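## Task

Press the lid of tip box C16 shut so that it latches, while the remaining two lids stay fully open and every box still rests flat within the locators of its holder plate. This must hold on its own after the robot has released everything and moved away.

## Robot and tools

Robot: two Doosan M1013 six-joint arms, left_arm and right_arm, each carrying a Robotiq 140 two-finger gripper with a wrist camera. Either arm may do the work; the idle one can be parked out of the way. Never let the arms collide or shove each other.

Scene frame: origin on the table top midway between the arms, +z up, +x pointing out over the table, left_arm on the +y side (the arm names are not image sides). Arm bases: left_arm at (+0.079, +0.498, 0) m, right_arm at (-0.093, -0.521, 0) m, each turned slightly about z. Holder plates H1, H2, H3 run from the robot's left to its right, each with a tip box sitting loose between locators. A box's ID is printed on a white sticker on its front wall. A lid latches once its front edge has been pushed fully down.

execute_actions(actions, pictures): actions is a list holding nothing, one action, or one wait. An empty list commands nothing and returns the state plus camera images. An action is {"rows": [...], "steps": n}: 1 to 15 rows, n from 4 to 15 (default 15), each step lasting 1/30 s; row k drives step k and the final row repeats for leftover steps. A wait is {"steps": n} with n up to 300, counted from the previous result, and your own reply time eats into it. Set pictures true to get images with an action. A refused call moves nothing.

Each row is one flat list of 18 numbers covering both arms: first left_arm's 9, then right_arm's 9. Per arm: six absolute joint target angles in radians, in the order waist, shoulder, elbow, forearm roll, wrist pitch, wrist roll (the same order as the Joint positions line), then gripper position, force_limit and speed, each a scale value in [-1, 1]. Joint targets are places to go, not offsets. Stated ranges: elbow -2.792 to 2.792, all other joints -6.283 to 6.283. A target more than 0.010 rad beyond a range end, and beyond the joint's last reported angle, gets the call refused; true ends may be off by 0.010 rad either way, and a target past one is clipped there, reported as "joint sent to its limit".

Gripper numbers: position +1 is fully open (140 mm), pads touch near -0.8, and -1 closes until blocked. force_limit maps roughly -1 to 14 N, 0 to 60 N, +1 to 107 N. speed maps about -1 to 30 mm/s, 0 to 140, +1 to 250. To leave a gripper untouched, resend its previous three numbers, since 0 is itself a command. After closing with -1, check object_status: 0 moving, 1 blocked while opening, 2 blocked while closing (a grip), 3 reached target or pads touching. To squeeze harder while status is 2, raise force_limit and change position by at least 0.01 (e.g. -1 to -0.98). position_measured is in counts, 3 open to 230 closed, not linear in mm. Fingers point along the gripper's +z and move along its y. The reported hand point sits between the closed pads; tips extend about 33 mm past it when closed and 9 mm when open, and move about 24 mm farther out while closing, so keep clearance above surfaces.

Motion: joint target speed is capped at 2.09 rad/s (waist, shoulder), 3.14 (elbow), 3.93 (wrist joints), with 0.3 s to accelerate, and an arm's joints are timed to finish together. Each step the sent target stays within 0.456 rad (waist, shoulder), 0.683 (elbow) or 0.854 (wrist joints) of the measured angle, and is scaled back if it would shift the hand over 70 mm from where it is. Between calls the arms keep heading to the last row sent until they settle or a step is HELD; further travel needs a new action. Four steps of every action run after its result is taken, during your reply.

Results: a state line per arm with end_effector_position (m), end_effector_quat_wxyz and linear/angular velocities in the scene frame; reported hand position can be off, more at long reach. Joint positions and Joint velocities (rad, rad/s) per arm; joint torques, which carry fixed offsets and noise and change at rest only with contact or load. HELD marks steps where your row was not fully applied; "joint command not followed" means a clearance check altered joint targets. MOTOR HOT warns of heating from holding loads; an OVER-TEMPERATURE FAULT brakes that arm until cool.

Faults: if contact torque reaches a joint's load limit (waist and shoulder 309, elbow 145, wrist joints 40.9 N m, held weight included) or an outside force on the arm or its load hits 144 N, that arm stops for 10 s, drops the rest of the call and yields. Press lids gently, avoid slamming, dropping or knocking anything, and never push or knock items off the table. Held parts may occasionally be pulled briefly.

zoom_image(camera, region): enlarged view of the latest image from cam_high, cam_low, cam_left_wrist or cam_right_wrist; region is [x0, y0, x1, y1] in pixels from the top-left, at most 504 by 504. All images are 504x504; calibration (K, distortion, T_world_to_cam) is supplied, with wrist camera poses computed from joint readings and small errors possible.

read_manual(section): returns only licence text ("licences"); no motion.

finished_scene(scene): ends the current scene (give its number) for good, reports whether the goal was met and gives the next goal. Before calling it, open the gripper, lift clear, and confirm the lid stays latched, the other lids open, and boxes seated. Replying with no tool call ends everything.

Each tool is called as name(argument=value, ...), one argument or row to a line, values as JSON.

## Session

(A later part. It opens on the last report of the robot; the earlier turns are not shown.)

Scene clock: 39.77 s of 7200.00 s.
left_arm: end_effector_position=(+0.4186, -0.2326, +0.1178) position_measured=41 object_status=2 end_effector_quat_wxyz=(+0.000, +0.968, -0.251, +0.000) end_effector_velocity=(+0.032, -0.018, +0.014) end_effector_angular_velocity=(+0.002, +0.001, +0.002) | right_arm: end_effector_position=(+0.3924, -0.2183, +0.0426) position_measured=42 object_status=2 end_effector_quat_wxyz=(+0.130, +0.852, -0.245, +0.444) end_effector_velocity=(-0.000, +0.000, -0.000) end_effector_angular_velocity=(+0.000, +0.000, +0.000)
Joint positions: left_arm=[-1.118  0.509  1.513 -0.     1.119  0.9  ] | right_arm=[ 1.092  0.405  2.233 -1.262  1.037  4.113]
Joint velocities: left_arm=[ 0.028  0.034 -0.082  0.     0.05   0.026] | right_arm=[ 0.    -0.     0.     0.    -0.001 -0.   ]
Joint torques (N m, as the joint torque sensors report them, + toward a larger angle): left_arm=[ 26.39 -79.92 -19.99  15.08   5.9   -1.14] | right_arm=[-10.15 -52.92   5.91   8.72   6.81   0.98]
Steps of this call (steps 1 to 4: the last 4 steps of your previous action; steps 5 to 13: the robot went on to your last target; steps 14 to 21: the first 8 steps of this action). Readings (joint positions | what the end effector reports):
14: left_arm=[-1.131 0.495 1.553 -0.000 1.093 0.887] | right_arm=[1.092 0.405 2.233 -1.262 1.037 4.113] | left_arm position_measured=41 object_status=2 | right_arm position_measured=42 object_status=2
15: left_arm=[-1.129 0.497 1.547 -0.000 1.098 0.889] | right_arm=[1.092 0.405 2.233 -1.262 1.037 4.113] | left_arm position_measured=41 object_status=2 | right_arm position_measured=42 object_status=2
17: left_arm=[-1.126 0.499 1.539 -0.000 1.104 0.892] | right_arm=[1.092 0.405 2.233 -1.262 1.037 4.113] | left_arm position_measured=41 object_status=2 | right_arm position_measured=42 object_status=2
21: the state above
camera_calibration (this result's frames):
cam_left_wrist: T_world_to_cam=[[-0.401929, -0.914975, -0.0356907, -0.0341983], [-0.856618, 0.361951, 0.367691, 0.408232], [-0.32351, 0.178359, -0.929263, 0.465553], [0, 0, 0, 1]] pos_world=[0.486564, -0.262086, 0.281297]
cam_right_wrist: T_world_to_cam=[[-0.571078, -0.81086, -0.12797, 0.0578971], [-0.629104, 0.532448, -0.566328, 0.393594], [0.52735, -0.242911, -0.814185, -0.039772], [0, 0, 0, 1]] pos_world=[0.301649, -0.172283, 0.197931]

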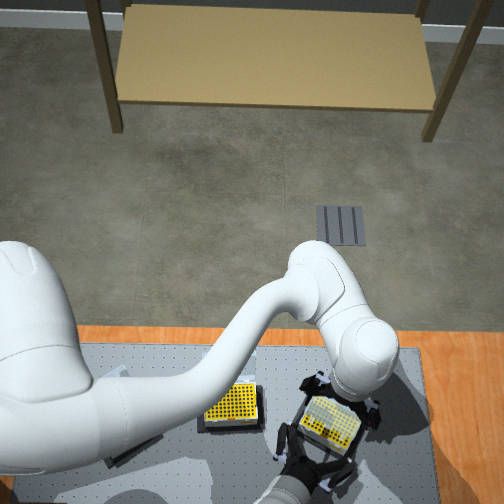

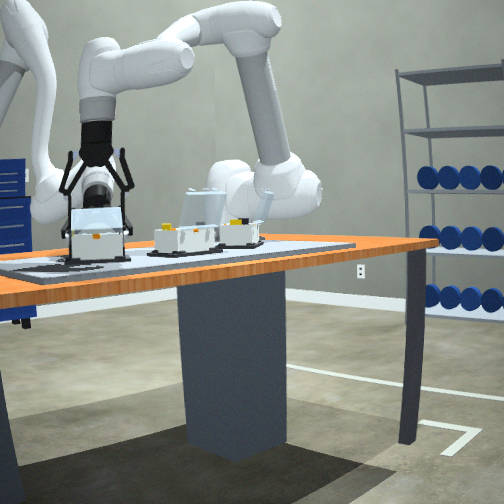

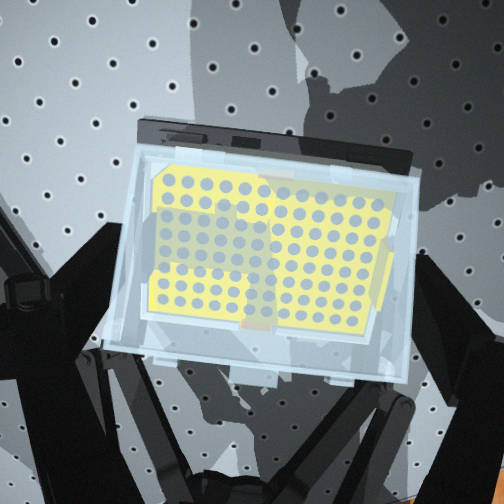

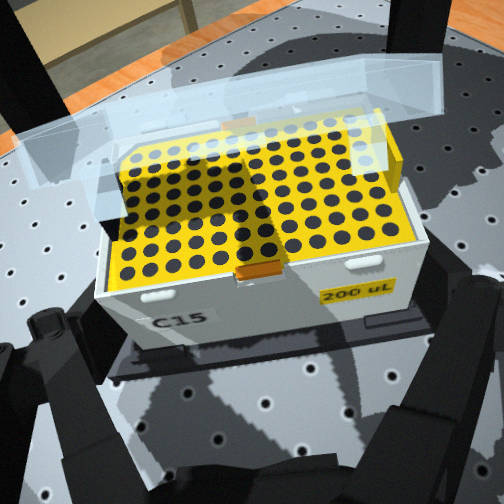

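execute_actions(
  actions=[
    {"rows":[[-1.108,0.524,1.487,0,1.131,0.91,-1,-1,-0.5,1.092,0.405,2.233,-1.262,1.037,4.113,-0.98,-0.5,-0.3],[-1.108,0.524,1.487,0,1.131,0.91,-1,-1,-0.5,1.092,0.405,2.233,-1.262,1.037,4.113,-0.98,-0.5,-0.3],[-1.108,0.524,1.487,0,1.131,0.91,-1,-1,-0.5,1.092,0.405,2.233,-1.262,1.037,4.113,-0.98,-0.5,-0.3],[-1.108,0.524,1.487,0,1.131,0.91,-1,-1,-0.5,1.092,0.405,2.233,-1.262,1.037,4.113,-0.98,-0.5,-0.3],[-1.0985,0.538,1.4656,0,1.138,0.92,-1,-1,-0.5,1.092,0.405,2.233,-1.262,1.037,4.113,-0.98,-0.5,-0.3]],"steps":12},
  ],
  pictures=true,
)

zoom_image(
  camera="cam_low",
  region=[30, 150, 170, 280],
)

Scene clock: 40.23 s of 7200.00 s.
left_arm: end_effector_position=(+0.4396, -0.2438, +0.1180) position_measured=41 object_status=2 end_effector_quat_wxyz=(+0.000, +0.968, -0.251, +0.000) end_effector_velocity=(+0.028, -0.014, -0.001) end_effector_angular_velocity=(-0.001, -0.000, +0.000) | right_arm: end_effector_position=(+0.3925, -0.2182, +0.0426) position_measured=42 object_status=2 end_effector_quat_wxyz=(+0.130, +0.852, -0.244, +0.444) end_effector_velocity=(+0.000, +0.000, +0.000) end_effector_angular_velocity=(+0.000, -0.000, +0.000)
Joint positions: left_arm=[-1.099  0.537  1.467 -0.     1.137  0.919] | right_arm=[ 1.092  0.405  2.233 -1.262  1.037  4.113]
Joint velocities: left_arm=[ 0.024  0.036 -0.057  0.     0.02   0.024] | right_arm=[-0.     0.    -0.001 -0.     0.    -0.   ]
Joint torques (N m, as the joint torque sensors report them, + toward a larger angle): left_arm=[ 31.46 -86.53 -16.92  18.27   9.56  -0.5 ] | right_arm=[-16.5  -52.84  10.13  10.71   9.56   1.48]
Steps of this call (steps 1 to 4: the last 4 steps of your previous action; steps 5 to 6: the robot went on to your last target; steps 7 to 14: the first 8 steps of this action). Readings (joint positions | what the end effector reports):
7: left_arm=[-1.117 0.511 1.509 -0.000 1.122 0.901] | right_arm=[1.092 0.405 2.233 -1.262 1.037 4.113] | left_arm position_measured=41 object_status=2 | right_arm position_measured=42 object_status=2
8: left_arm=[-1.114 0.515 1.501 -0.000 1.125 0.905] | right_arm=[1.092 0.405 2.233 -1.262 1.037 4.113] | left_arm position_measured=41 object_status=2 | right_arm position_measured=42 object_status=2
10: left_arm=[-1.109 0.523 1.489 -0.000 1.130 0.909] | right_arm=[1.092 0.405 2.233 -1.262 1.037 4.113] | left_arm position_measured=41 object_status=2 | right_arm position_measured=42 object_status=2
14: the state above
camera_calibration (this result's frames):
cam_left_wrist: T_world_to_cam=[[-0.402446, -0.914743, -0.0358242, -0.0356346], [-0.856405, 0.362377, 0.367769, 0.430217], [-0.323432, 0.178687, -0.929227, 0.474595], [0, 0, 0, 1]] pos_world=[0.507598, -0.273301, 0.281509]
cam_right_wrist: T_world_to_cam=[[-0.570967, -0.810934, -0.127992, 0.0578891], [-0.629132, 0.532356, -0.566383, 0.393607], [0.527436, -0.242862, -0.814143, -0.0397886], [0, 0, 0, 1]] pos_world=[0.30167, -0.172258, 0.197948]

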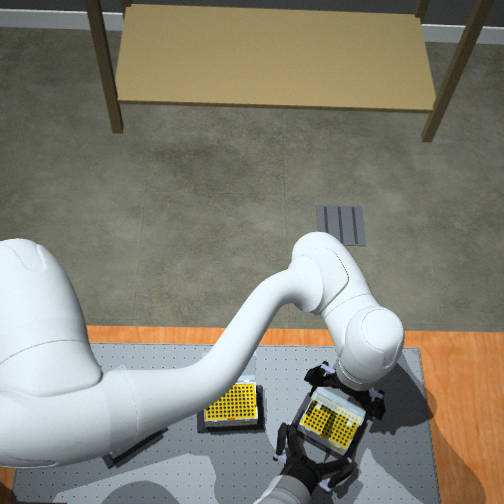

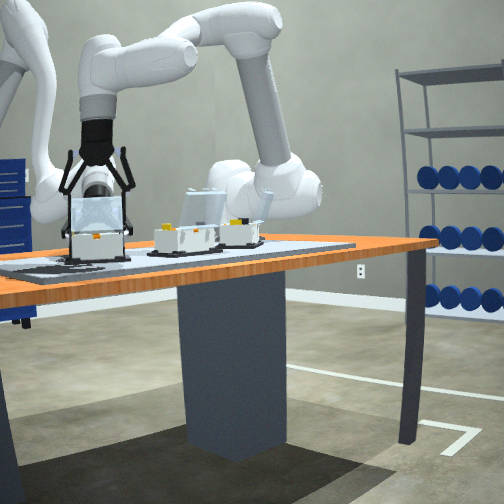

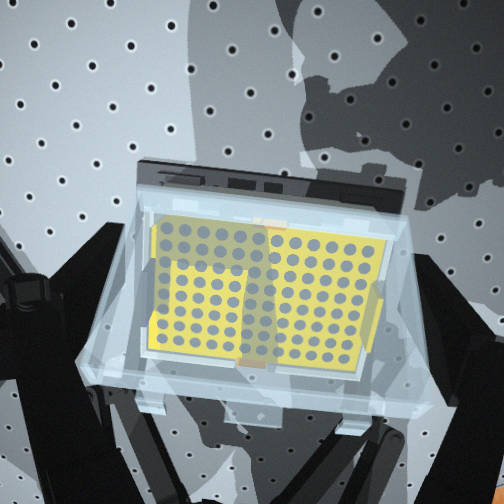

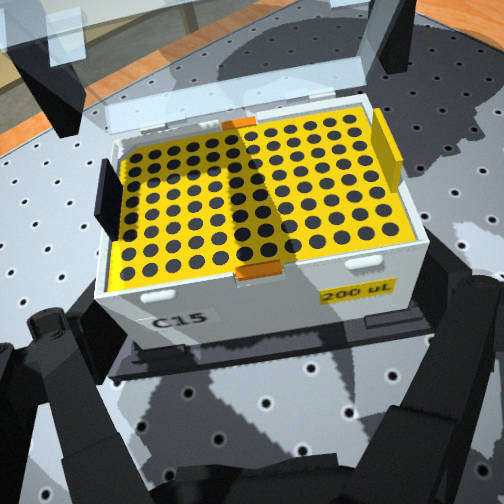

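Region (30, 150, 170, 280) of cam_low's 504x504 image, scaled by 3.600, with more detail than that image has; it fills the top 468 rows of this view, and the rest is white.

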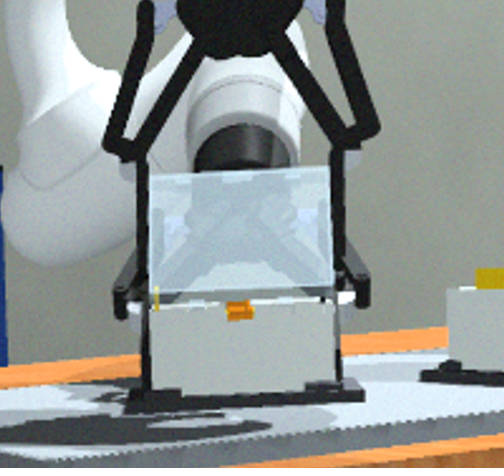

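execute_actions(
  actions=[
    {"rows":[[-1.091,0.551,1.447,0,1.143,0.928,-1,-1,-0.5,1.092,0.405,2.233,-1.262,1.037,4.113,-0.98,-0.5,-0.3],[-1.091,0.551,1.447,0,1.143,0.928,-1,-1,-0.5,1.092,0.405,2.233,-1.262,1.037,4.113,-0.98,-0.5,-0.3],[-1.091,0.551,1.447,0,1.143,0.928,-1,-1,-0.5,1.092,0.405,2.233,-1.262,1.037,4.113,-0.98,-0.5,-0.3],[-1.091,0.551,1.447,0,1.143,0.928,-1,-1,-0.5,1.092,0.405,2.233,-1.262,1.037,4.113,-0.98,-0.5,-0.3],[-1.083,0.5644,1.4295,0,1.148,0.935,-1,-1,-0.5,1.092,0.405,2.233,-1.262,1.037,4.113,-0.98,-0.5,-0.3]],"steps":12},
  ],
  pictures=true,
)

Scene clock: 40.80 s of 7200.00 s.
left_arm: end_effector_position=(+0.4579, -0.2528, +0.1145) position_measured=41 object_status=2 end_effector_quat_wxyz=(+0.000, +0.968, -0.251, +0.000) end_effector_velocity=(+0.022, -0.008, -0.005) end_effector_angular_velocity=(+0.007, +0.003, +0.001) | right_arm: end_effector_position=(+0.3925, -0.2182, +0.0426) position_measured=42 object_status=2 end_effector_quat_wxyz=(+0.130, +0.852, -0.244, +0.444) end_effector_velocity=(-0.000, +0.000, -0.000) end_effector_angular_velocity=(-0.000, +0.001, +0.001)
Joint positions: left_arm=[-1.084  0.563  1.431 -0.     1.147  0.934] | right_arm=[ 1.092  0.405  2.233 -1.262  1.037  4.113]
Joint velocities: left_arm=[ 0.02   0.032 -0.043  0.001  0.019  0.018] | right_arm=[ 0.     0.    -0.     0.    -0.001 -0.001]
Joint torques (N m, as the joint torque sensors report them, + toward a larger angle): left_arm=[ 38.41 -81.47  -8.79  21.94  12.9   -0.4 ] | right_arm=[-19.9  -52.89  14.32  12.05  11.71   2.03]
Steps of this call (steps 1 to 4: the last 4 steps of your previous action; steps 5 to 9: the robot went on to your last target; steps 10 to 17: the first 8 steps of this action). Readings (joint positions | what the end effector reports):
10: left_arm=[-1.098 0.539 1.464 -0.000 1.138 0.921] | right_arm=[1.092 0.405 2.233 -1.262 1.037 4.113] | left_arm position_measured=41 object_status=2 | right_arm position_measured=42 object_status=2
11: left_arm=[-1.095 0.543 1.457 -0.000 1.140 0.924] | right_arm=[1.092 0.405 2.233 -1.262 1.037 4.113] | left_arm position_measured=41 object_status=2 | right_arm position_measured=42 object_status=2
13: left_arm=[-1.092 0.550 1.448 -0.000 1.142 0.927] | right_arm=[1.092 0.405 2.233 -1.262 1.037 4.113] | left_arm position_measured=41 object_status=2 | right_arm position_measured=42 object_status=2
17: the state above
camera_calibration (this result's frames):
cam_left_wrist: T_world_to_cam=[[-0.402131, -0.914872, -0.0360523, -0.0368068], [-0.856482, 0.361964, 0.367995, 0.450326], [-0.323618, 0.17886, -0.929129, 0.478932], [0, 0, 0, 1]] pos_world=[0.525886, -0.282337, 0.277945]
cam_right_wrist: T_world_to_cam=[[-0.570967, -0.810934, -0.127995, 0.0578921], [-0.629131, 0.532358, -0.566382, 0.393607], [0.527438, -0.24286, -0.814143, -0.0397881], [0, 0, 0, 1]] pos_world=[0.301671, -0.172256, 0.197949]

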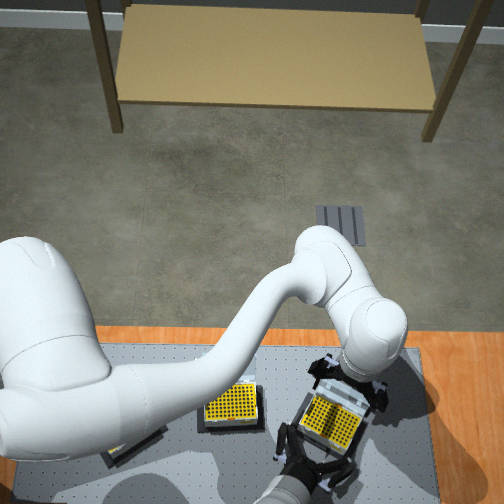

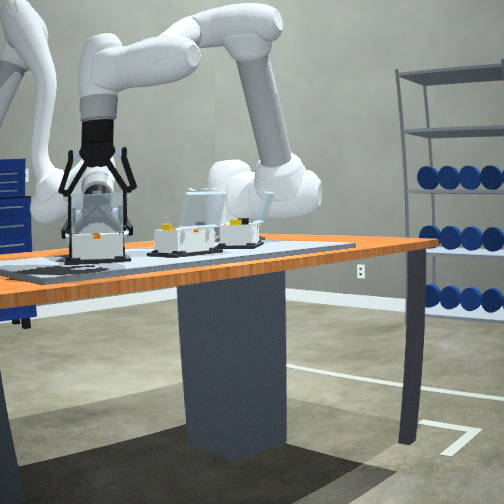

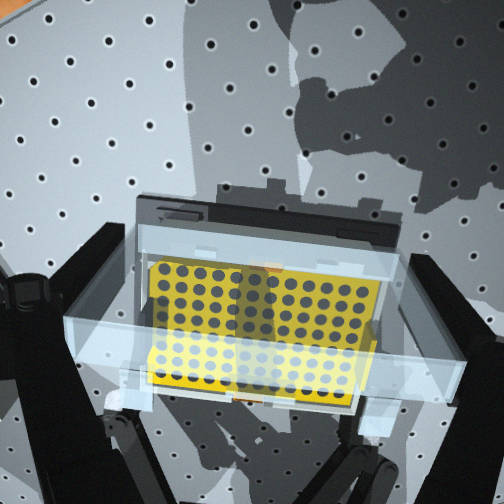

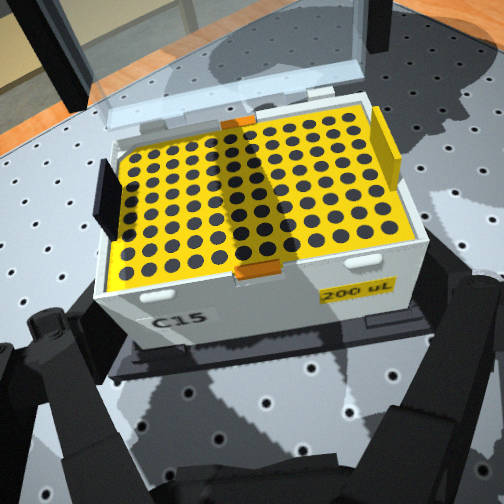

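execute_actions(
  actions=[
    {"rows":[[-1.088,0.569,1.422,0,1.15,0.93,-1,-1,-0.5,1.092,0.405,2.233,-1.262,1.037,4.113,-0.98,-0.5,-0.3],[-1.088,0.569,1.422,0,1.15,0.93,-1,-1,-0.5,1.092,0.405,2.233,-1.262,1.037,4.113,-0.98,-0.5,-0.3],[-1.088,0.569,1.422,0,1.15,0.93,-1,-1,-0.5,1.092,0.405,2.233,-1.262,1.037,4.113,-0.98,-0.5,-0.3],[-1.088,0.569,1.422,0,1.15,0.93,-1,-1,-0.5,1.092,0.405,2.233,-1.262,1.037,4.113,-0.98,-0.5,-0.3],[-1.083,0.582,1.407,0,1.152,0.935,-1,-1,-0.5,1.092,0.405,2.233,-1.262,1.037,4.113,-0.98,-0.5,-0.3],[-1.083,0.582,1.407,0,1.152,0.935,-1,-1,-0.5,1.092,0.405,2.233,-1.262,1.037,4.113,-0.98,-0.5,-0.3],[-1.083,0.582,1.407,0,1.152,0.935,-1,-1,-0.5,1.092,0.405,2.233,-1.262,1.037,4.113,-0.98,-0.5,-0.3],[-1.078,0.595,1.392,0,1.154,0.94,-1,-1,-0.5,1.092,0.405,2.233,-1.262,1.037,4.113,-0.98,-0.5,-0.3]]},
  ],
  pictures=true,
)

Scene clock: 41.47 s of 7200.00 s.
left_arm: end_effector_position=(+0.4695, -0.2661, +0.1074) position_measured=41 object_status=2 end_effector_quat_wxyz=(-0.001, +0.968, -0.251, +0.000) end_effector_velocity=(+0.016, -0.013, -0.006) end_effector_angular_velocity=(-0.005, +0.004, +0.002) | right_arm: end_effector_position=(+0.3924, -0.2183, +0.0425) position_measured=42 object_status=2 end_effector_quat_wxyz=(+0.130, +0.852, -0.245, +0.444) end_effector_velocity=(-0.000, -0.000, +0.000) end_effector_angular_velocity=(-0.001, +0.000, -0.000)
Joint positions: left_arm=[-1.078  0.594  1.394  0.001  1.154  0.939] | right_arm=[ 1.092  0.405  2.233 -1.262  1.037  4.113]
Joint velocities: left_arm=[ 0.013  0.031 -0.04  -0.006  0.006  0.013] | right_arm=[-0. -0.  0. -0.  0. -0.]
Joint torques (N m, as the joint torque sensors report them, + toward a larger angle): left_arm=[ -32.49 -100.27  -51.68   -6.79  -10.43    0.38] | right_arm=[ -4.63 -47.43   4.41   8.14   4.    -1.94]
Steps of this call (steps 1 to 4: the last 4 steps of your previous action; steps 5 to 9: the robot went on to your last target; steps 10 to 20: the first 11 steps of this action). Readings (joint positions | what the end effector reports):
10: left_arm=[-1.083 0.565 1.429 -0.000 1.148 0.935] | right_arm=[1.092 0.405 2.233 -1.262 1.037 4.113] | left_arm position_measured=41 object_status=2 | right_arm position_measured=42 object_status=2
11: left_arm=[-1.085 0.567 1.426 0.000 1.150 0.933] | right_arm=[1.092 0.405 2.233 -1.262 1.037 4.113] | left_arm position_measured=41 object_status=2 | right_arm position_measured=42 object_status=2
13: left_arm=[-1.087 0.569 1.423 0.001 1.151 0.931] | right_arm=[1.092 0.405 2.233 -1.262 1.037 4.113] | left_arm position_measured=41 object_status=2 | right_arm position_measured=42 object_status=2
17: left_arm=[-1.083 0.582 1.408 0.001 1.153 0.935] | right_arm=[1.092 0.405 2.233 -1.262 1.037 4.113] | left_arm position_measured=41 object_status=2 | right_arm position_measured=42 object_status=2
20: the state above
camera_calibration (this result's frames):
cam_left_wrist: T_world_to_cam=[[-0.402163, -0.91481, -0.0372508, -0.044439], [-0.856677, 0.361627, 0.367873, 0.467702], [-0.323063, 0.179857, -0.92913, 0.478494], [0, 0, 0, 1]] pos_world=[0.537382, -0.295848, 0.270872]
cam_right_wrist: T_world_to_cam=[[-0.571351, -0.810667, -0.127978, 0.0579584], [-0.629005, 0.532702, -0.566199, 0.393585], [0.527173, -0.243, -0.814273, -0.0397341], [0, 0, 0, 1]] pos_world=[0.301628, -0.172334, 0.19791]

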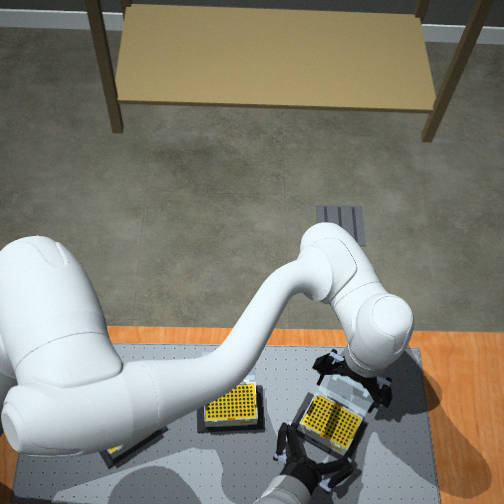

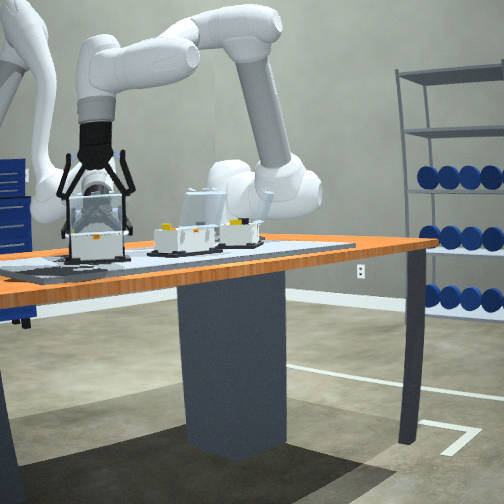

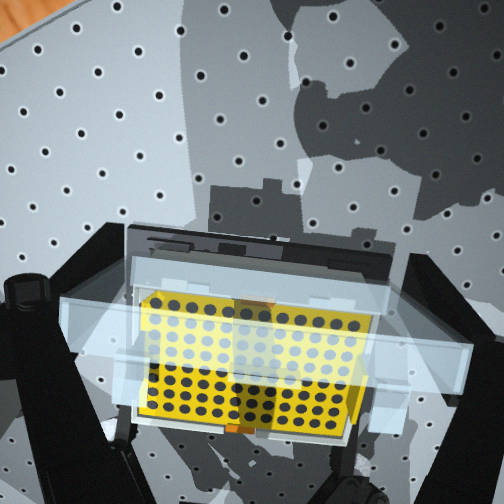

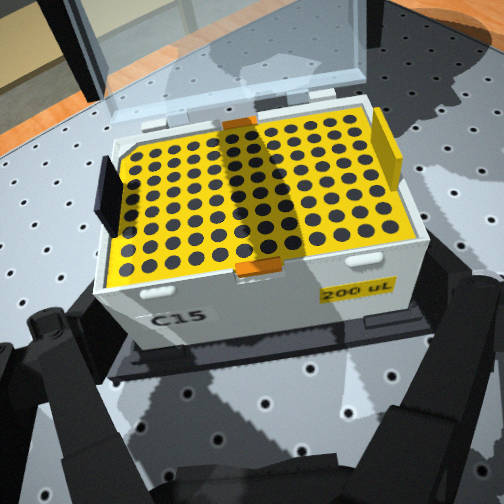

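execute_actions(
  actions=[
    {"rows":[[-1.075,0.595,1.392,0,1.154,0.94,1,-1,0.3,1.092,0.405,2.233,-1.262,1.037,4.113,-0.98,-0.5,-0.3]],"steps":12},
  ],
)

execute_actions(
  actions=[
    {"rows":[[-1.075,0.49,1.2,0,1.45,0.94,1,-1,0.3,1.092,0.405,2.233,-1.262,1.037,4.113,1,-0.5,0.3]]},
  ],
  pictures=true,
)

Scene clock: 41.93 s of 7200.00 s.
left_arm: end_effector_position=(+0.4720, -0.2666, +0.1076) position_measured=3 object_status=0 end_effector_quat_wxyz=(+0.001, +0.968, -0.250, +0.000) end_effector_velocity=(+0.002, +0.003, -0.000) end_effector_angular_velocity=(+0.007, -0.002, +0.000) | right_arm: end_effector_position=(+0.3924, -0.2183, +0.0426) position_measured=42 object_status=2 end_effector_quat_wxyz=(+0.130, +0.852, -0.245, +0.444) end_effector_velocity=(+0.000, -0.000, -0.000) end_effector_angular_velocity=(-0.000, +0.000, +0.000)
Joint positions: left_arm=[-1.075  0.595  1.391 -0.001  1.153  0.94 ] | right_arm=[ 1.092  0.405  2.233 -1.262  1.037  4.113]
Joint velocities: left_arm=[ 0.002 -0.     0.     0.005  0.005 -0.   ] | right_arm=[-0.  0.  0. -0. -0. -0.]
Joint torques (N m, as the joint torque sensors report them, + toward a larger angle): left_arm=[  3.04 -89.56 -38.92   3.69   0.92   0.12] | right_arm=[ -7.66 -53.18   0.76   6.53   6.15  -0.53]
Steps of this call (steps 1 to 4: the last 4 steps of your previous action; steps 5 to 6: the robot went on to your last target; steps 7 to 14: the first 8 steps of this action). Readings (joint positions | what the end effector reports):
7: left_arm=[-1.078 0.595 1.392 0.000 1.155 0.940] | right_arm=[1.092 0.405 2.233 -1.262 1.037 4.113] | left_arm position_measured=41 object_status=0 | right_arm position_measured=42 object_status=2
8: left_arm=[-1.077 0.595 1.392 -0.001 1.153 0.940] | right_arm=[1.092 0.405 2.233 -1.262 1.037 4.113] | left_arm position_measured=40 object_status=0 | right_arm position_measured=42 object_status=2
10: left_arm=[-1.076 0.595 1.391 -0.001 1.153 0.940] | right_arm=[1.092 0.405 2.233 -1.262 1.037 4.113] | left_arm position_measured=15 object_status=0 | right_arm position_measured=42 object_status=2
14: the state above

Scene clock: 42.43 s of 7200.00 s.
left_arm: end_effector_position=(+0.4683, -0.2579, +0.2871) position_measured=3 object_status=3 end_effector_quat_wxyz=(+0.001, +0.968, -0.250, +0.001) end_effector_velocity=(-0.025, +0.055, +0.386) end_effector_angular_velocity=(-0.024, -0.011, +0.000) | right_arm: end_effector_position=(+0.3924, -0.2183, +0.0426) position_measured=3 object_status=0 end_effector_quat_wxyz=(+0.130, +0.852, -0.245, +0.444) end_effector_velocity=(+0.000, -0.000, +0.000) end_effector_angular_velocity=(-0.001, -0.000, -0.000)
Joint positions: left_arm=[-1.075  0.497  1.213  0.     1.429  0.94 ] | right_arm=[ 1.092  0.405  2.233 -1.262  1.037  4.113]
Joint velocities: left_arm=[ 0.    -0.21  -0.375 -0.     0.559  0.   ] | right_arm=[-0.     0.    -0.     0.     0.001 -0.   ]
Joint torques (N m, as the joint torque sensors report them, + toward a larger angle): left_arm=[  0.92 -45.89 -23.08   3.04   0.18  -0.1 ] | right_arm=[ -1.57 -58.51 -14.96  -0.38   2.09  -0.38]
Steps of this call (steps 1 to 4: the last 4 steps of your previous action; steps 5 to 15: the first 11 steps of this action). Readings (joint positions | what the end effector reports):
5: left_arm=[-1.075 0.595 1.391 -0.000 1.155 0.940] | right_arm=[1.092 0.405 2.233 -1.262 1.037 4.113] | left_arm position_measured=3 object_status=0 | right_arm position_measured=42 object_status=0
6: left_arm=[-1.075 0.591 1.385 -0.000 1.167 0.940] | right_arm=[1.092 0.405 2.233 -1.262 1.037 4.113] | left_arm position_measured=3 object_status=3 | right_arm position_measured=41 object_status=0
8: left_arm=[-1.075 0.569 1.345 -0.000 1.227 0.940] | right_arm=[1.092 0.405 2.233 -1.262 1.037 4.113] | left_arm position_measured=3 object_status=3 | right_arm position_measured=16 object_status=0
12: left_arm=[-1.075 0.526 1.266 0.000 1.348 0.940] | right_arm=[1.092 0.405 2.233 -1.262 1.037 4.113] | left_arm position_measured=3 object_status=3 | right_arm position_measured=3 object_status=0
15: the state above
camera_calibration (this result's frames):
cam_left_wrist: T_world_to_cam=[[-0.399311, -0.916161, -0.0346325, -0.033063], [-0.857978, 0.360103, 0.366332, 0.398316], [-0.323148, 0.175994, -0.929839, 0.642872], [0, 0, 0, 1]] pos_world=[0.536287, -0.286868, 0.450707]
cam_right_wrist: T_world_to_cam=[[-0.571203, -0.810773, -0.127957, 0.0579024], [-0.629055, 0.532552, -0.566285, 0.393603], [0.527272, -0.242972, -0.814217, -0.0397612], [0, 0, 0, 1]] pos_world=[0.301637, -0.172329, 0.197926]

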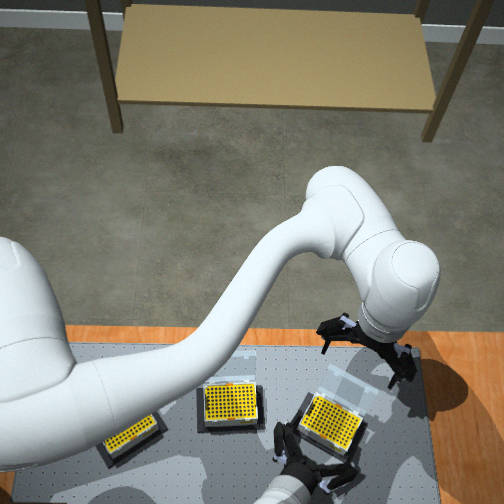

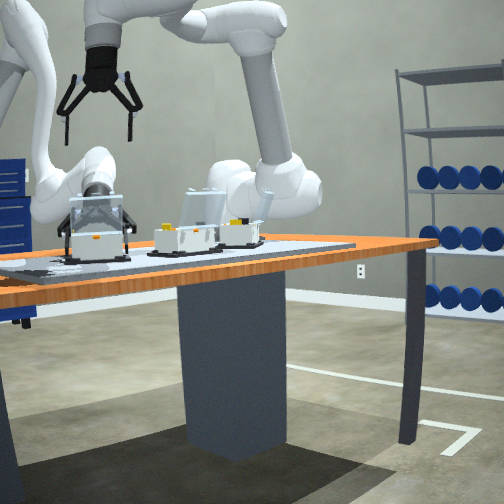

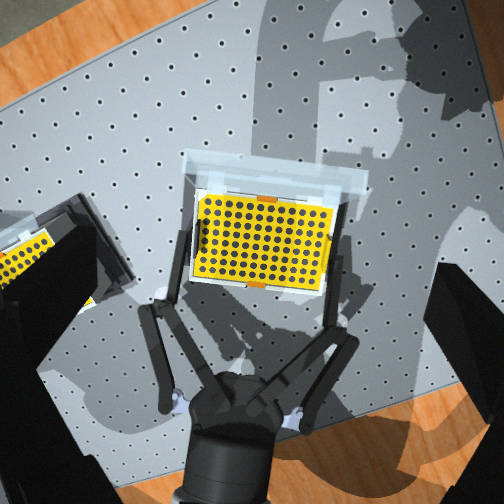

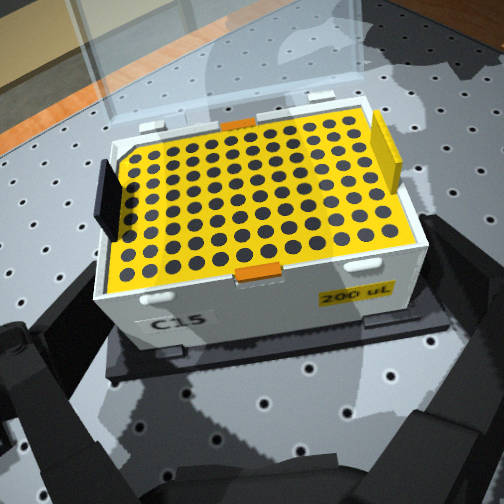

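execute_actions(
  actions=[
    {"rows":[[-1.075,0.42,1.2,0,1.52,0.94,1,-1,0.3,1.212,0.355,2.197,-1.127,1.126,4.053,1,-0.5,0.3]],"steps":13},
  ],
)

execute_actions(
  actions=[
    {"rows":[[-0.776,0.28,1.55,0,1.31,0.734,-1,0,0.3,1.212,0.1,2.1,-1.053,1.215,3.867,1,-0.5,0.3]]},
  ],
)

execute_actions(
  actions=[
    {"rows":[[-0.776,0.28,1.6108,0,1.251,0.734,-1,0,0.3,0.9,-0.3,2.0,-0.5,1.0,3.867,1,-0.5,0.3]]},
  ],
)

execute_actions(
  actions=[
    {"rows":[[-0.776,0.3364,1.7086,0,1.0966,0.734,-1,0,0.3,0.3,-0.3,2.0,0,1.0,3.867,1,-0.5,0.3]]},
  ],
  pictures=true,
)

Scene clock: 43.40 s of 7200.00 s.
left_arm: end_effector_position=(+0.4522, -0.2233, +0.3586) position_measured=3 object_status=3 end_effector_quat_wxyz=(+0.001, +0.968, -0.250, +0.001) end_effector_velocity=(-0.001, +0.001, +0.000) end_effector_angular_velocity=(+0.004, +0.001, -0.002) | right_arm: end_effector_position=(+0.3421, -0.1801, +0.0786) position_measured=3 object_status=3 end_effector_quat_wxyz=(+0.128, +0.852, -0.247, +0.444) end_effector_velocity=(-0.008, +0.001, +0.003) end_effector_angular_velocity=(-0.012, +0.003, -0.003)
Joint positions: left_arm=[-1.075  0.42   1.2   -0.     1.52   0.94 ] | right_arm=[ 1.212  0.355  2.197 -1.128  1.125  4.053]
Joint velocities: left_arm=[-0.001 -0.    -0.     0.     0.005  0.001] | right_arm=[ 0.015 -0.002 -0.003  0.019  0.018 -0.011]
Joint torques (N m, as the joint torque sensors report them, + toward a larger angle): left_arm=[  3.59 -88.44 -47.03   4.82   0.1    0.42] | right_arm=[-13.49 -40.88 -15.24  -1.14   1.72  -0.61]
Steps of this call (steps 1 to 4: the last 4 steps of your previous action; steps 5 to 20: the robot went on to your last target; steps 21 to 29: the first 9 steps of this action). Readings (joint positions | what the end effector reports):
21: left_arm=[-1.075 0.489 1.200 -0.000 1.451 0.940] | right_arm=[1.093 0.405 2.233 -1.262 1.037 4.113] | left_arm position_measured=3 object_status=3 | right_arm position_measured=3 object_status=3
22: left_arm=[-1.075 0.484 1.200 -0.000 1.457 0.940] | right_arm=[1.099 0.402 2.231 -1.255 1.042 4.110] | left_arm position_measured=3 object_status=3 | right_arm position_measured=3 object_status=3
24: left_arm=[-1.075 0.450 1.200 -0.000 1.490 0.940] | right_arm=[1.134 0.388 2.220 -1.214 1.069 4.092] | left_arm position_measured=3 object_status=3 | right_arm position_measured=3 object_status=3
28: left_arm=[-1.075 0.420 1.200 -0.000 1.520 0.940] | right_arm=[1.210 0.356 2.198 -1.130 1.124 4.055] | left_arm position_measured=3 object_status=3 | right_arm position_measured=3 object_status=3
29: the state above

Scene clock: 43.90 s of 7200.00 s.
left_arm: end_effector_position=(+0.5448, -0.0948, +0.3061) position_measured=95 object_status=0 end_effector_quat_wxyz=(+0.001, +0.995, -0.096, +0.001) end_effector_velocity=(+0.236, +0.449, -0.174) end_effector_angular_velocity=(-0.002, +0.000, +1.015) | right_arm: end_effector_position=(+0.3505, -0.1633, +0.2232) position_measured=3 object_status=3 end_effector_quat_wxyz=(+0.069, +0.844, -0.278, +0.454) end_effector_velocity=(-0.006, -0.003, +0.409) end_effector_angular_velocity=(+0.352, -0.151, +0.001)
Joint positions: left_arm=[-0.89   0.333  1.417 -0.     1.39   0.813] | right_arm=[ 1.212  0.136  2.114 -1.064  1.202  3.894]
Joint velocities: left_arm=[ 0.602 -0.283  0.704 -0.001 -0.421 -0.413] | right_arm=[-0.    -0.607 -0.23   0.173  0.208 -0.435]
Joint torques (N m, as the joint torque sensors report them, + toward a larger angle): left_arm=[ -2.64 -75.34 -41.32   4.22   0.08   0.5 ] | right_arm=[ -1.7  -25.76 -22.38   0.06   1.33  -0.54]
Steps of this call (steps 1 to 4: the last 4 steps of your previous action; steps 5 to 15: the first 11 steps of this action). Readings (joint positions | what the end effector reports):
5: left_arm=[-1.074 0.420 1.201 -0.000 1.520 0.940] | right_arm=[1.212 0.354 2.197 -1.127 1.126 4.052] | left_arm position_measured=3 object_status=0 | right_arm position_measured=3 object_status=3
6: left_arm=[-1.068 0.417 1.208 -0.000 1.514 0.936] | right_arm=[1.212 0.348 2.195 -1.125 1.128 4.048] | left_arm position_measured=10 object_status=0 | right_arm position_measured=3 object_status=3
8: left_arm=[-1.034 0.401 1.249 -0.000 1.489 0.911] | right_arm=[1.212 0.313 2.181 -1.115 1.141 4.022] | left_arm position_measured=29 object_status=0 | right_arm position_measured=3 object_status=3
12: left_arm=[-0.951 0.362 1.345 -0.000 1.432 0.855] | right_arm=[1.212 0.208 2.141 -1.085 1.177 3.946] | left_arm position_measured=67 object_status=0 | right_arm position_measured=3 object_status=3
15: the state above

Scene clock: 44.40 s of 7200.00 s.
left_arm: end_effector_position=(+0.5746, +0.0003, +0.2401) position_measured=233 object_status=0 end_effector_quat_wxyz=(-0.000, +1.000, -0.000, +0.000) end_effector_velocity=(-0.000, +0.001, -0.002) end_effector_angular_velocity=(+0.002, +0.003, +0.001) | right_arm: end_effector_position=(+0.3470, -0.2091, +0.3442) position_measured=3 object_status=3 end_effector_quat_wxyz=(-0.114, +0.797, -0.512, +0.300) end_effector_velocity=(-0.033, -0.098, +0.423) end_effector_angular_velocity=(+2.007, +0.048, -0.784)
Joint positions: left_arm=[-0.776  0.28   1.611  0.     1.251  0.734] | right_arm=[ 0.994 -0.18   2.03  -0.667  1.063  3.867]
Joint velocities: left_arm=[ 0.001  0.002  0.001 -0.001  0.     0.   ] | right_arm=[-0.721 -0.922 -0.229  1.268 -0.482 -0.001]
Joint torques (N m, as the joint torque sensors report them, + toward a larger angle): left_arm=[  0.94 -63.95 -41.8    4.25   0.49  -0.1 ] | right_arm=[  1.3  -19.21 -37.21   1.97   0.17  -0.35]
Steps of this call (steps 1 to 4: the last 4 steps of your previous action; steps 5 to 15: the first 11 steps of this action). Readings (joint positions | what the end effector reports):
5: left_arm=[-0.793 0.288 1.531 0.000 1.321 0.746] | right_arm=[1.211 0.100 2.100 -1.052 1.215 3.867] | left_arm position_measured=141 object_status=0 | right_arm position_measured=3 object_status=3
6: left_arm=[-0.783 0.283 1.555 0.000 1.303 0.739] | right_arm=[1.207 0.093 2.099 -1.043 1.210 3.867] | left_arm position_measured=151 object_status=0 | right_arm position_measured=3 object_status=3
8: left_arm=[-0.777 0.281 1.597 0.000 1.264 0.735] | right_arm=[1.179 0.058 2.089 -0.994 1.189 3.867] | left_arm position_measured=169 object_status=0 | right_arm position_measured=3 object_status=3
12: left_arm=[-0.776 0.280 1.610 0.000 1.251 0.734] | right_arm=[1.071 -0.082 2.054 -0.802 1.115 3.867] | left_arm position_measured=207 object_status=0 | right_arm position_measured=3 object_status=3
15: the state above

Scene clock: 44.90 s of 7200.00 s.
left_arm: end_effector_position=(+0.5747, +0.0002, +0.1503) position_measured=233 object_status=3 end_effector_quat_wxyz=(+0.000, +1.000, +0.000, +0.000) end_effector_velocity=(+0.001, -0.001, +0.001) end_effector_angular_velocity=(-0.003, -0.003, +0.000) | right_arm: end_effector_position=(+0.3780, -0.3146, +0.3750) position_measured=3 object_status=3 end_effector_quat_wxyz=(+0.196, -0.606, +0.762, -0.122) end_effector_velocity=(+0.149, -0.365, -0.034) end_effector_angular_velocity=(+0.774, +0.347, -1.338)
Joint positions: left_arm=[-0.776  0.336  1.708 -0.     1.097  0.734] | right_arm=[ 0.543 -0.299  2.001 -0.17   1.001  3.867]
Joint velocities: left_arm=[-0.    -0.001 -0.     0.    -0.003 -0.   ] | right_arm=[-1.227 -0.006 -0.004  0.855 -0.004  0.001]
Joint torques (N m, as the joint torque sensors report them, + toward a larger angle): left_arm=[  4.11 -66.17 -39.32   3.99   0.66   0.21] | right_arm=[ -1.01 -13.58 -40.28   4.17  -0.58  -0.32]
Steps of this call (steps 1 to 4: the last 4 steps of your previous action; steps 5 to 15: the first 11 steps of this action). Readings (joint positions | what the end effector reports):
5: left_arm=[-0.776 0.280 1.612 0.000 1.250 0.734] | right_arm=[0.904 -0.294 2.002 -0.507 1.004 3.867] | left_arm position_measured=233 object_status=3 | right_arm position_measured=3 object_status=3
6: left_arm=[-0.776 0.284 1.618 0.000 1.238 0.734] | right_arm=[0.889 -0.298 2.001 -0.485 1.003 3.867] | left_arm position_measured=233 object_status=3 | right_arm position_measured=3 object_status=3
8: left_arm=[-0.776 0.308 1.658 0.000 1.176 0.734] | right_arm=[0.837 -0.298 2.001 -0.416 1.002 3.867] | left_arm position_measured=233 object_status=3 | right_arm position_measured=3 object_status=3
12: left_arm=[-0.776 0.336 1.708 -0.000 1.098 0.734] | right_arm=[0.667 -0.298 2.001 -0.258 1.002 3.867] | left_arm position_measured=233 object_status=3 | right_arm position_measured=3 object_status=3
15: the state above
camera_calibration (this result's frames):
cam_left_wrist: T_world_to_cam=[[0.0938703, -0.994948, -0.0355976, -0.0421532], [-0.924426, -0.10038, 0.367913, 0.484751], [-0.369627, -0.00162869, -0.929179, 0.53132], [0, 0, 0, 1]] pos_world=[0.648464, 0.00758453, 0.313845]
cam_right_wrist: T_world_to_cam=[[-0.824944, 0.369963, -0.427312, 0.593754], [0.125759, 0.857207, 0.49938, 0.0412865], [0.551047, 0.358222, -0.753674, 0.372553], [0, 0, 0, 1]] pos_world=[0.279327, -0.388515, 0.513884]

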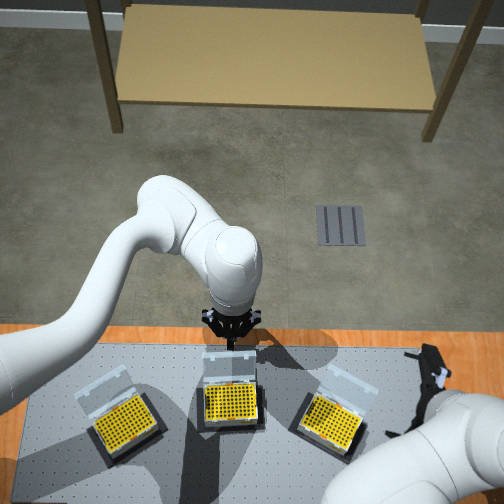

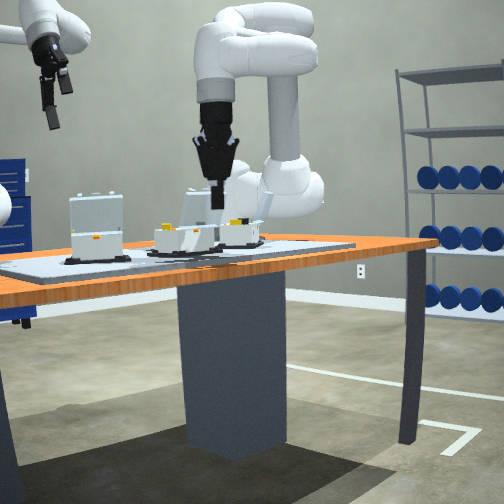

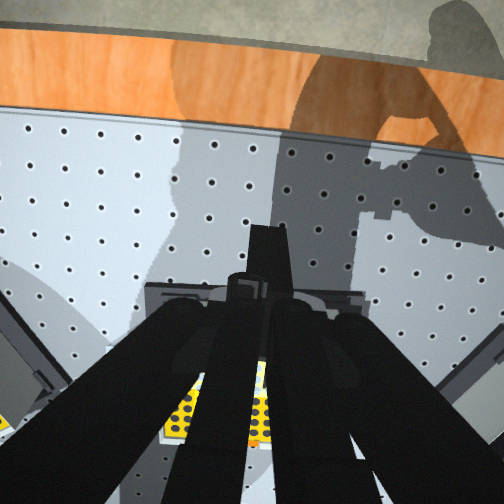

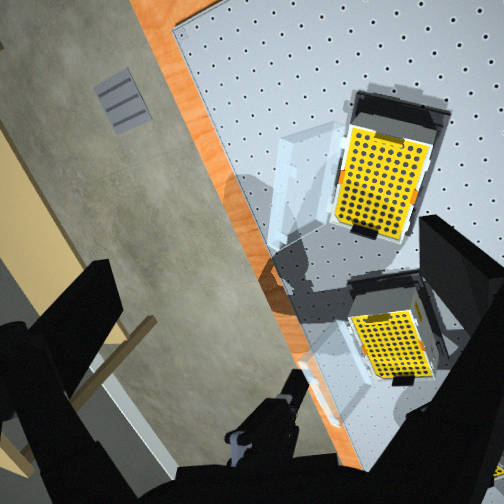

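execute_actions(
  actions=[
    {"rows":[[-0.808,0.305,1.741,0,1.095,0.702,-1,0,0.3,0.3,-0.3,2.0,0,1.0,3.867,1,-0.5,0.3],[-0.808,0.305,1.741,0,1.095,0.702,-1,0,0.3,0.3,-0.3,2.0,0,1.0,3.867,1,-0.5,0.3],[-0.808,0.305,1.741,0,1.095,0.702,-1,0,0.3,0.3,-0.3,2.0,0,1.0,3.867,1,-0.5,0.3],[-0.808,0.305,1.741,0,1.095,0.702,-1,0,0.3,0.3,-0.3,2.0,0,1.0,3.867,1,-0.5,0.3],[-0.841,0.273,1.774,0,1.094,0.669,-1,0,0.3,0.3,-0.3,2.0,0,1.0,3.867,1,-0.5,0.3],[-0.841,0.273,1.774,0,1.094,0.669,-1,0,0.3,0.3,-0.3,2.0,0,1.0,3.867,1,-0.5,0.3],[-0.841,0.273,1.774,0,1.094,0.669,-1,0,0.3,0.3,-0.3,2.0,0,1.0,3.867,1,-0.5,0.3],[-0.841,0.273,1.774,0,1.094,0.669,-1,0,0.3,0.3,-0.3,2.0,0,1.0,3.867,1,-0.5,0.3],[-0.874,0.2418,1.8068,0,1.093,0.636,-1,0,0.3,0.3,-0.3,2.0,0,1.0,3.867,1,-0.5,0.3]]},
  ],
  pictures=true,
)

Scene clock: 45.67 s of 7200.00 s.
left_arm: end_effector_position=(+0.5008, -0.0005, +0.1633) position_measured=233 object_status=3 end_effector_quat_wxyz=(+0.000, +1.000, +0.000, +0.000) end_effector_velocity=(-0.262, +0.011, +0.048) end_effector_angular_velocity=(-0.006, -0.005, -0.008) | right_arm: end_effector_position=(+0.4042, -0.3871, +0.3722) position_measured=3 object_status=3 end_effector_quat_wxyz=(+0.208, -0.485, +0.847, -0.070) end_effector_velocity=(+0.000, +0.000, +0.000) end_effector_angular_velocity=(+0.000, -0.001, -0.001)
Joint positions: left_arm=[-0.861  0.254  1.794  0.     1.093  0.649] | right_arm=[ 0.3   -0.3    2.    -0.     1.     3.867]
Joint velocities: left_arm=[-0.309 -0.302  0.3    0.    -0.006 -0.302] | right_arm=[-0.     0.    -0.     0.    -0.001  0.001]
Joint torques (N m, as the joint torque sensors report them, + toward a larger angle): left_arm=[  3.19 -58.33 -40.16   4.67   0.7    0.08] | right_arm=[ -0.91 -11.64 -41.38   4.38  -0.69  -0.44]
Steps of this call (steps 1 to 4: the last 4 steps of your previous action; steps 5 to 12: the robot went on to your last target; steps 13 to 23: the first 11 steps of this action). Readings (joint positions | what the end effector reports):
13: left_arm=[-0.777 0.336 1.709 0.000 1.097 0.733] | right_arm=[0.300 -0.300 2.000 -0.000 1.000 3.867] | left_arm position_measured=233 object_status=3 | right_arm position_measured=3 object_status=3
14: left_arm=[-0.783 0.330 1.716 0.000 1.096 0.727] | right_arm=[0.300 -0.300 2.000 -0.000 1.000 3.867] | left_arm position_measured=233 object_status=3 | right_arm position_measured=3 object_status=3
16: left_arm=[-0.803 0.310 1.736 0.000 1.095 0.707] | right_arm=[0.300 -0.300 2.000 -0.000 1.000 3.867] | left_arm position_measured=233 object_status=3 | right_arm position_measured=3 object_status=3
20: left_arm=[-0.836 0.278 1.769 0.000 1.094 0.674] | right_arm=[0.300 -0.300 2.000 -0.000 1.000 3.867] | left_arm position_measured=233 object_status=3 | right_arm position_measured=3 object_status=3
23: the state above
camera_calibration (this result's frames):
cam_left_wrist: T_world_to_cam=[[0.0937531, -0.994942, -0.0360599, -0.035333], [-0.924426, -0.100442, 0.367897, 0.411655], [-0.369658, -0.00115682, -0.929167, 0.516032], [0, 0, 0, 1]] pos_world=[0.574612, 0.00679011, 0.326759]
cam_right_wrist: T_world_to_cam=[[-0.709812, 0.63412, -0.306688, 0.651851], [0.361234, 0.701482, 0.614356, -0.0967099], [0.604712, 0.325291, -0.726986, 0.337608], [0, 0, 0, 1]] pos_world=[0.293471, -0.455332, 0.504765]

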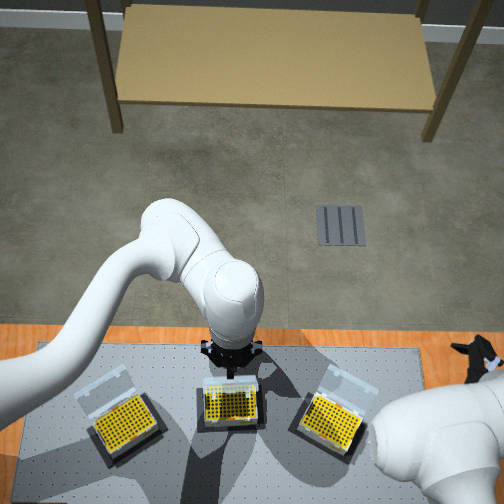

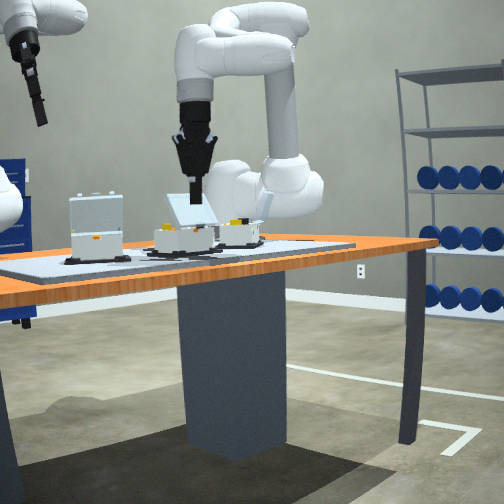

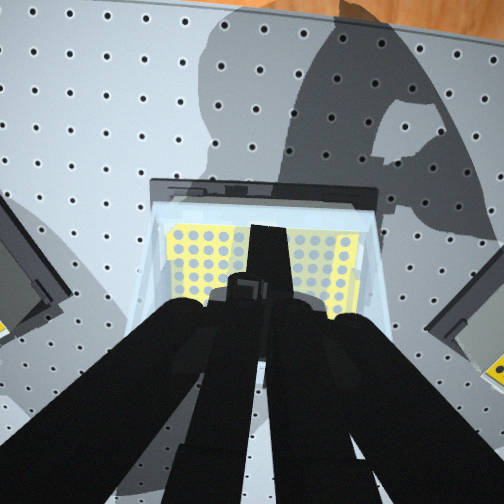

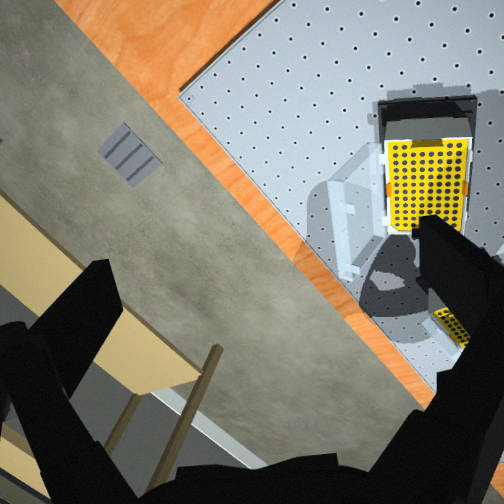

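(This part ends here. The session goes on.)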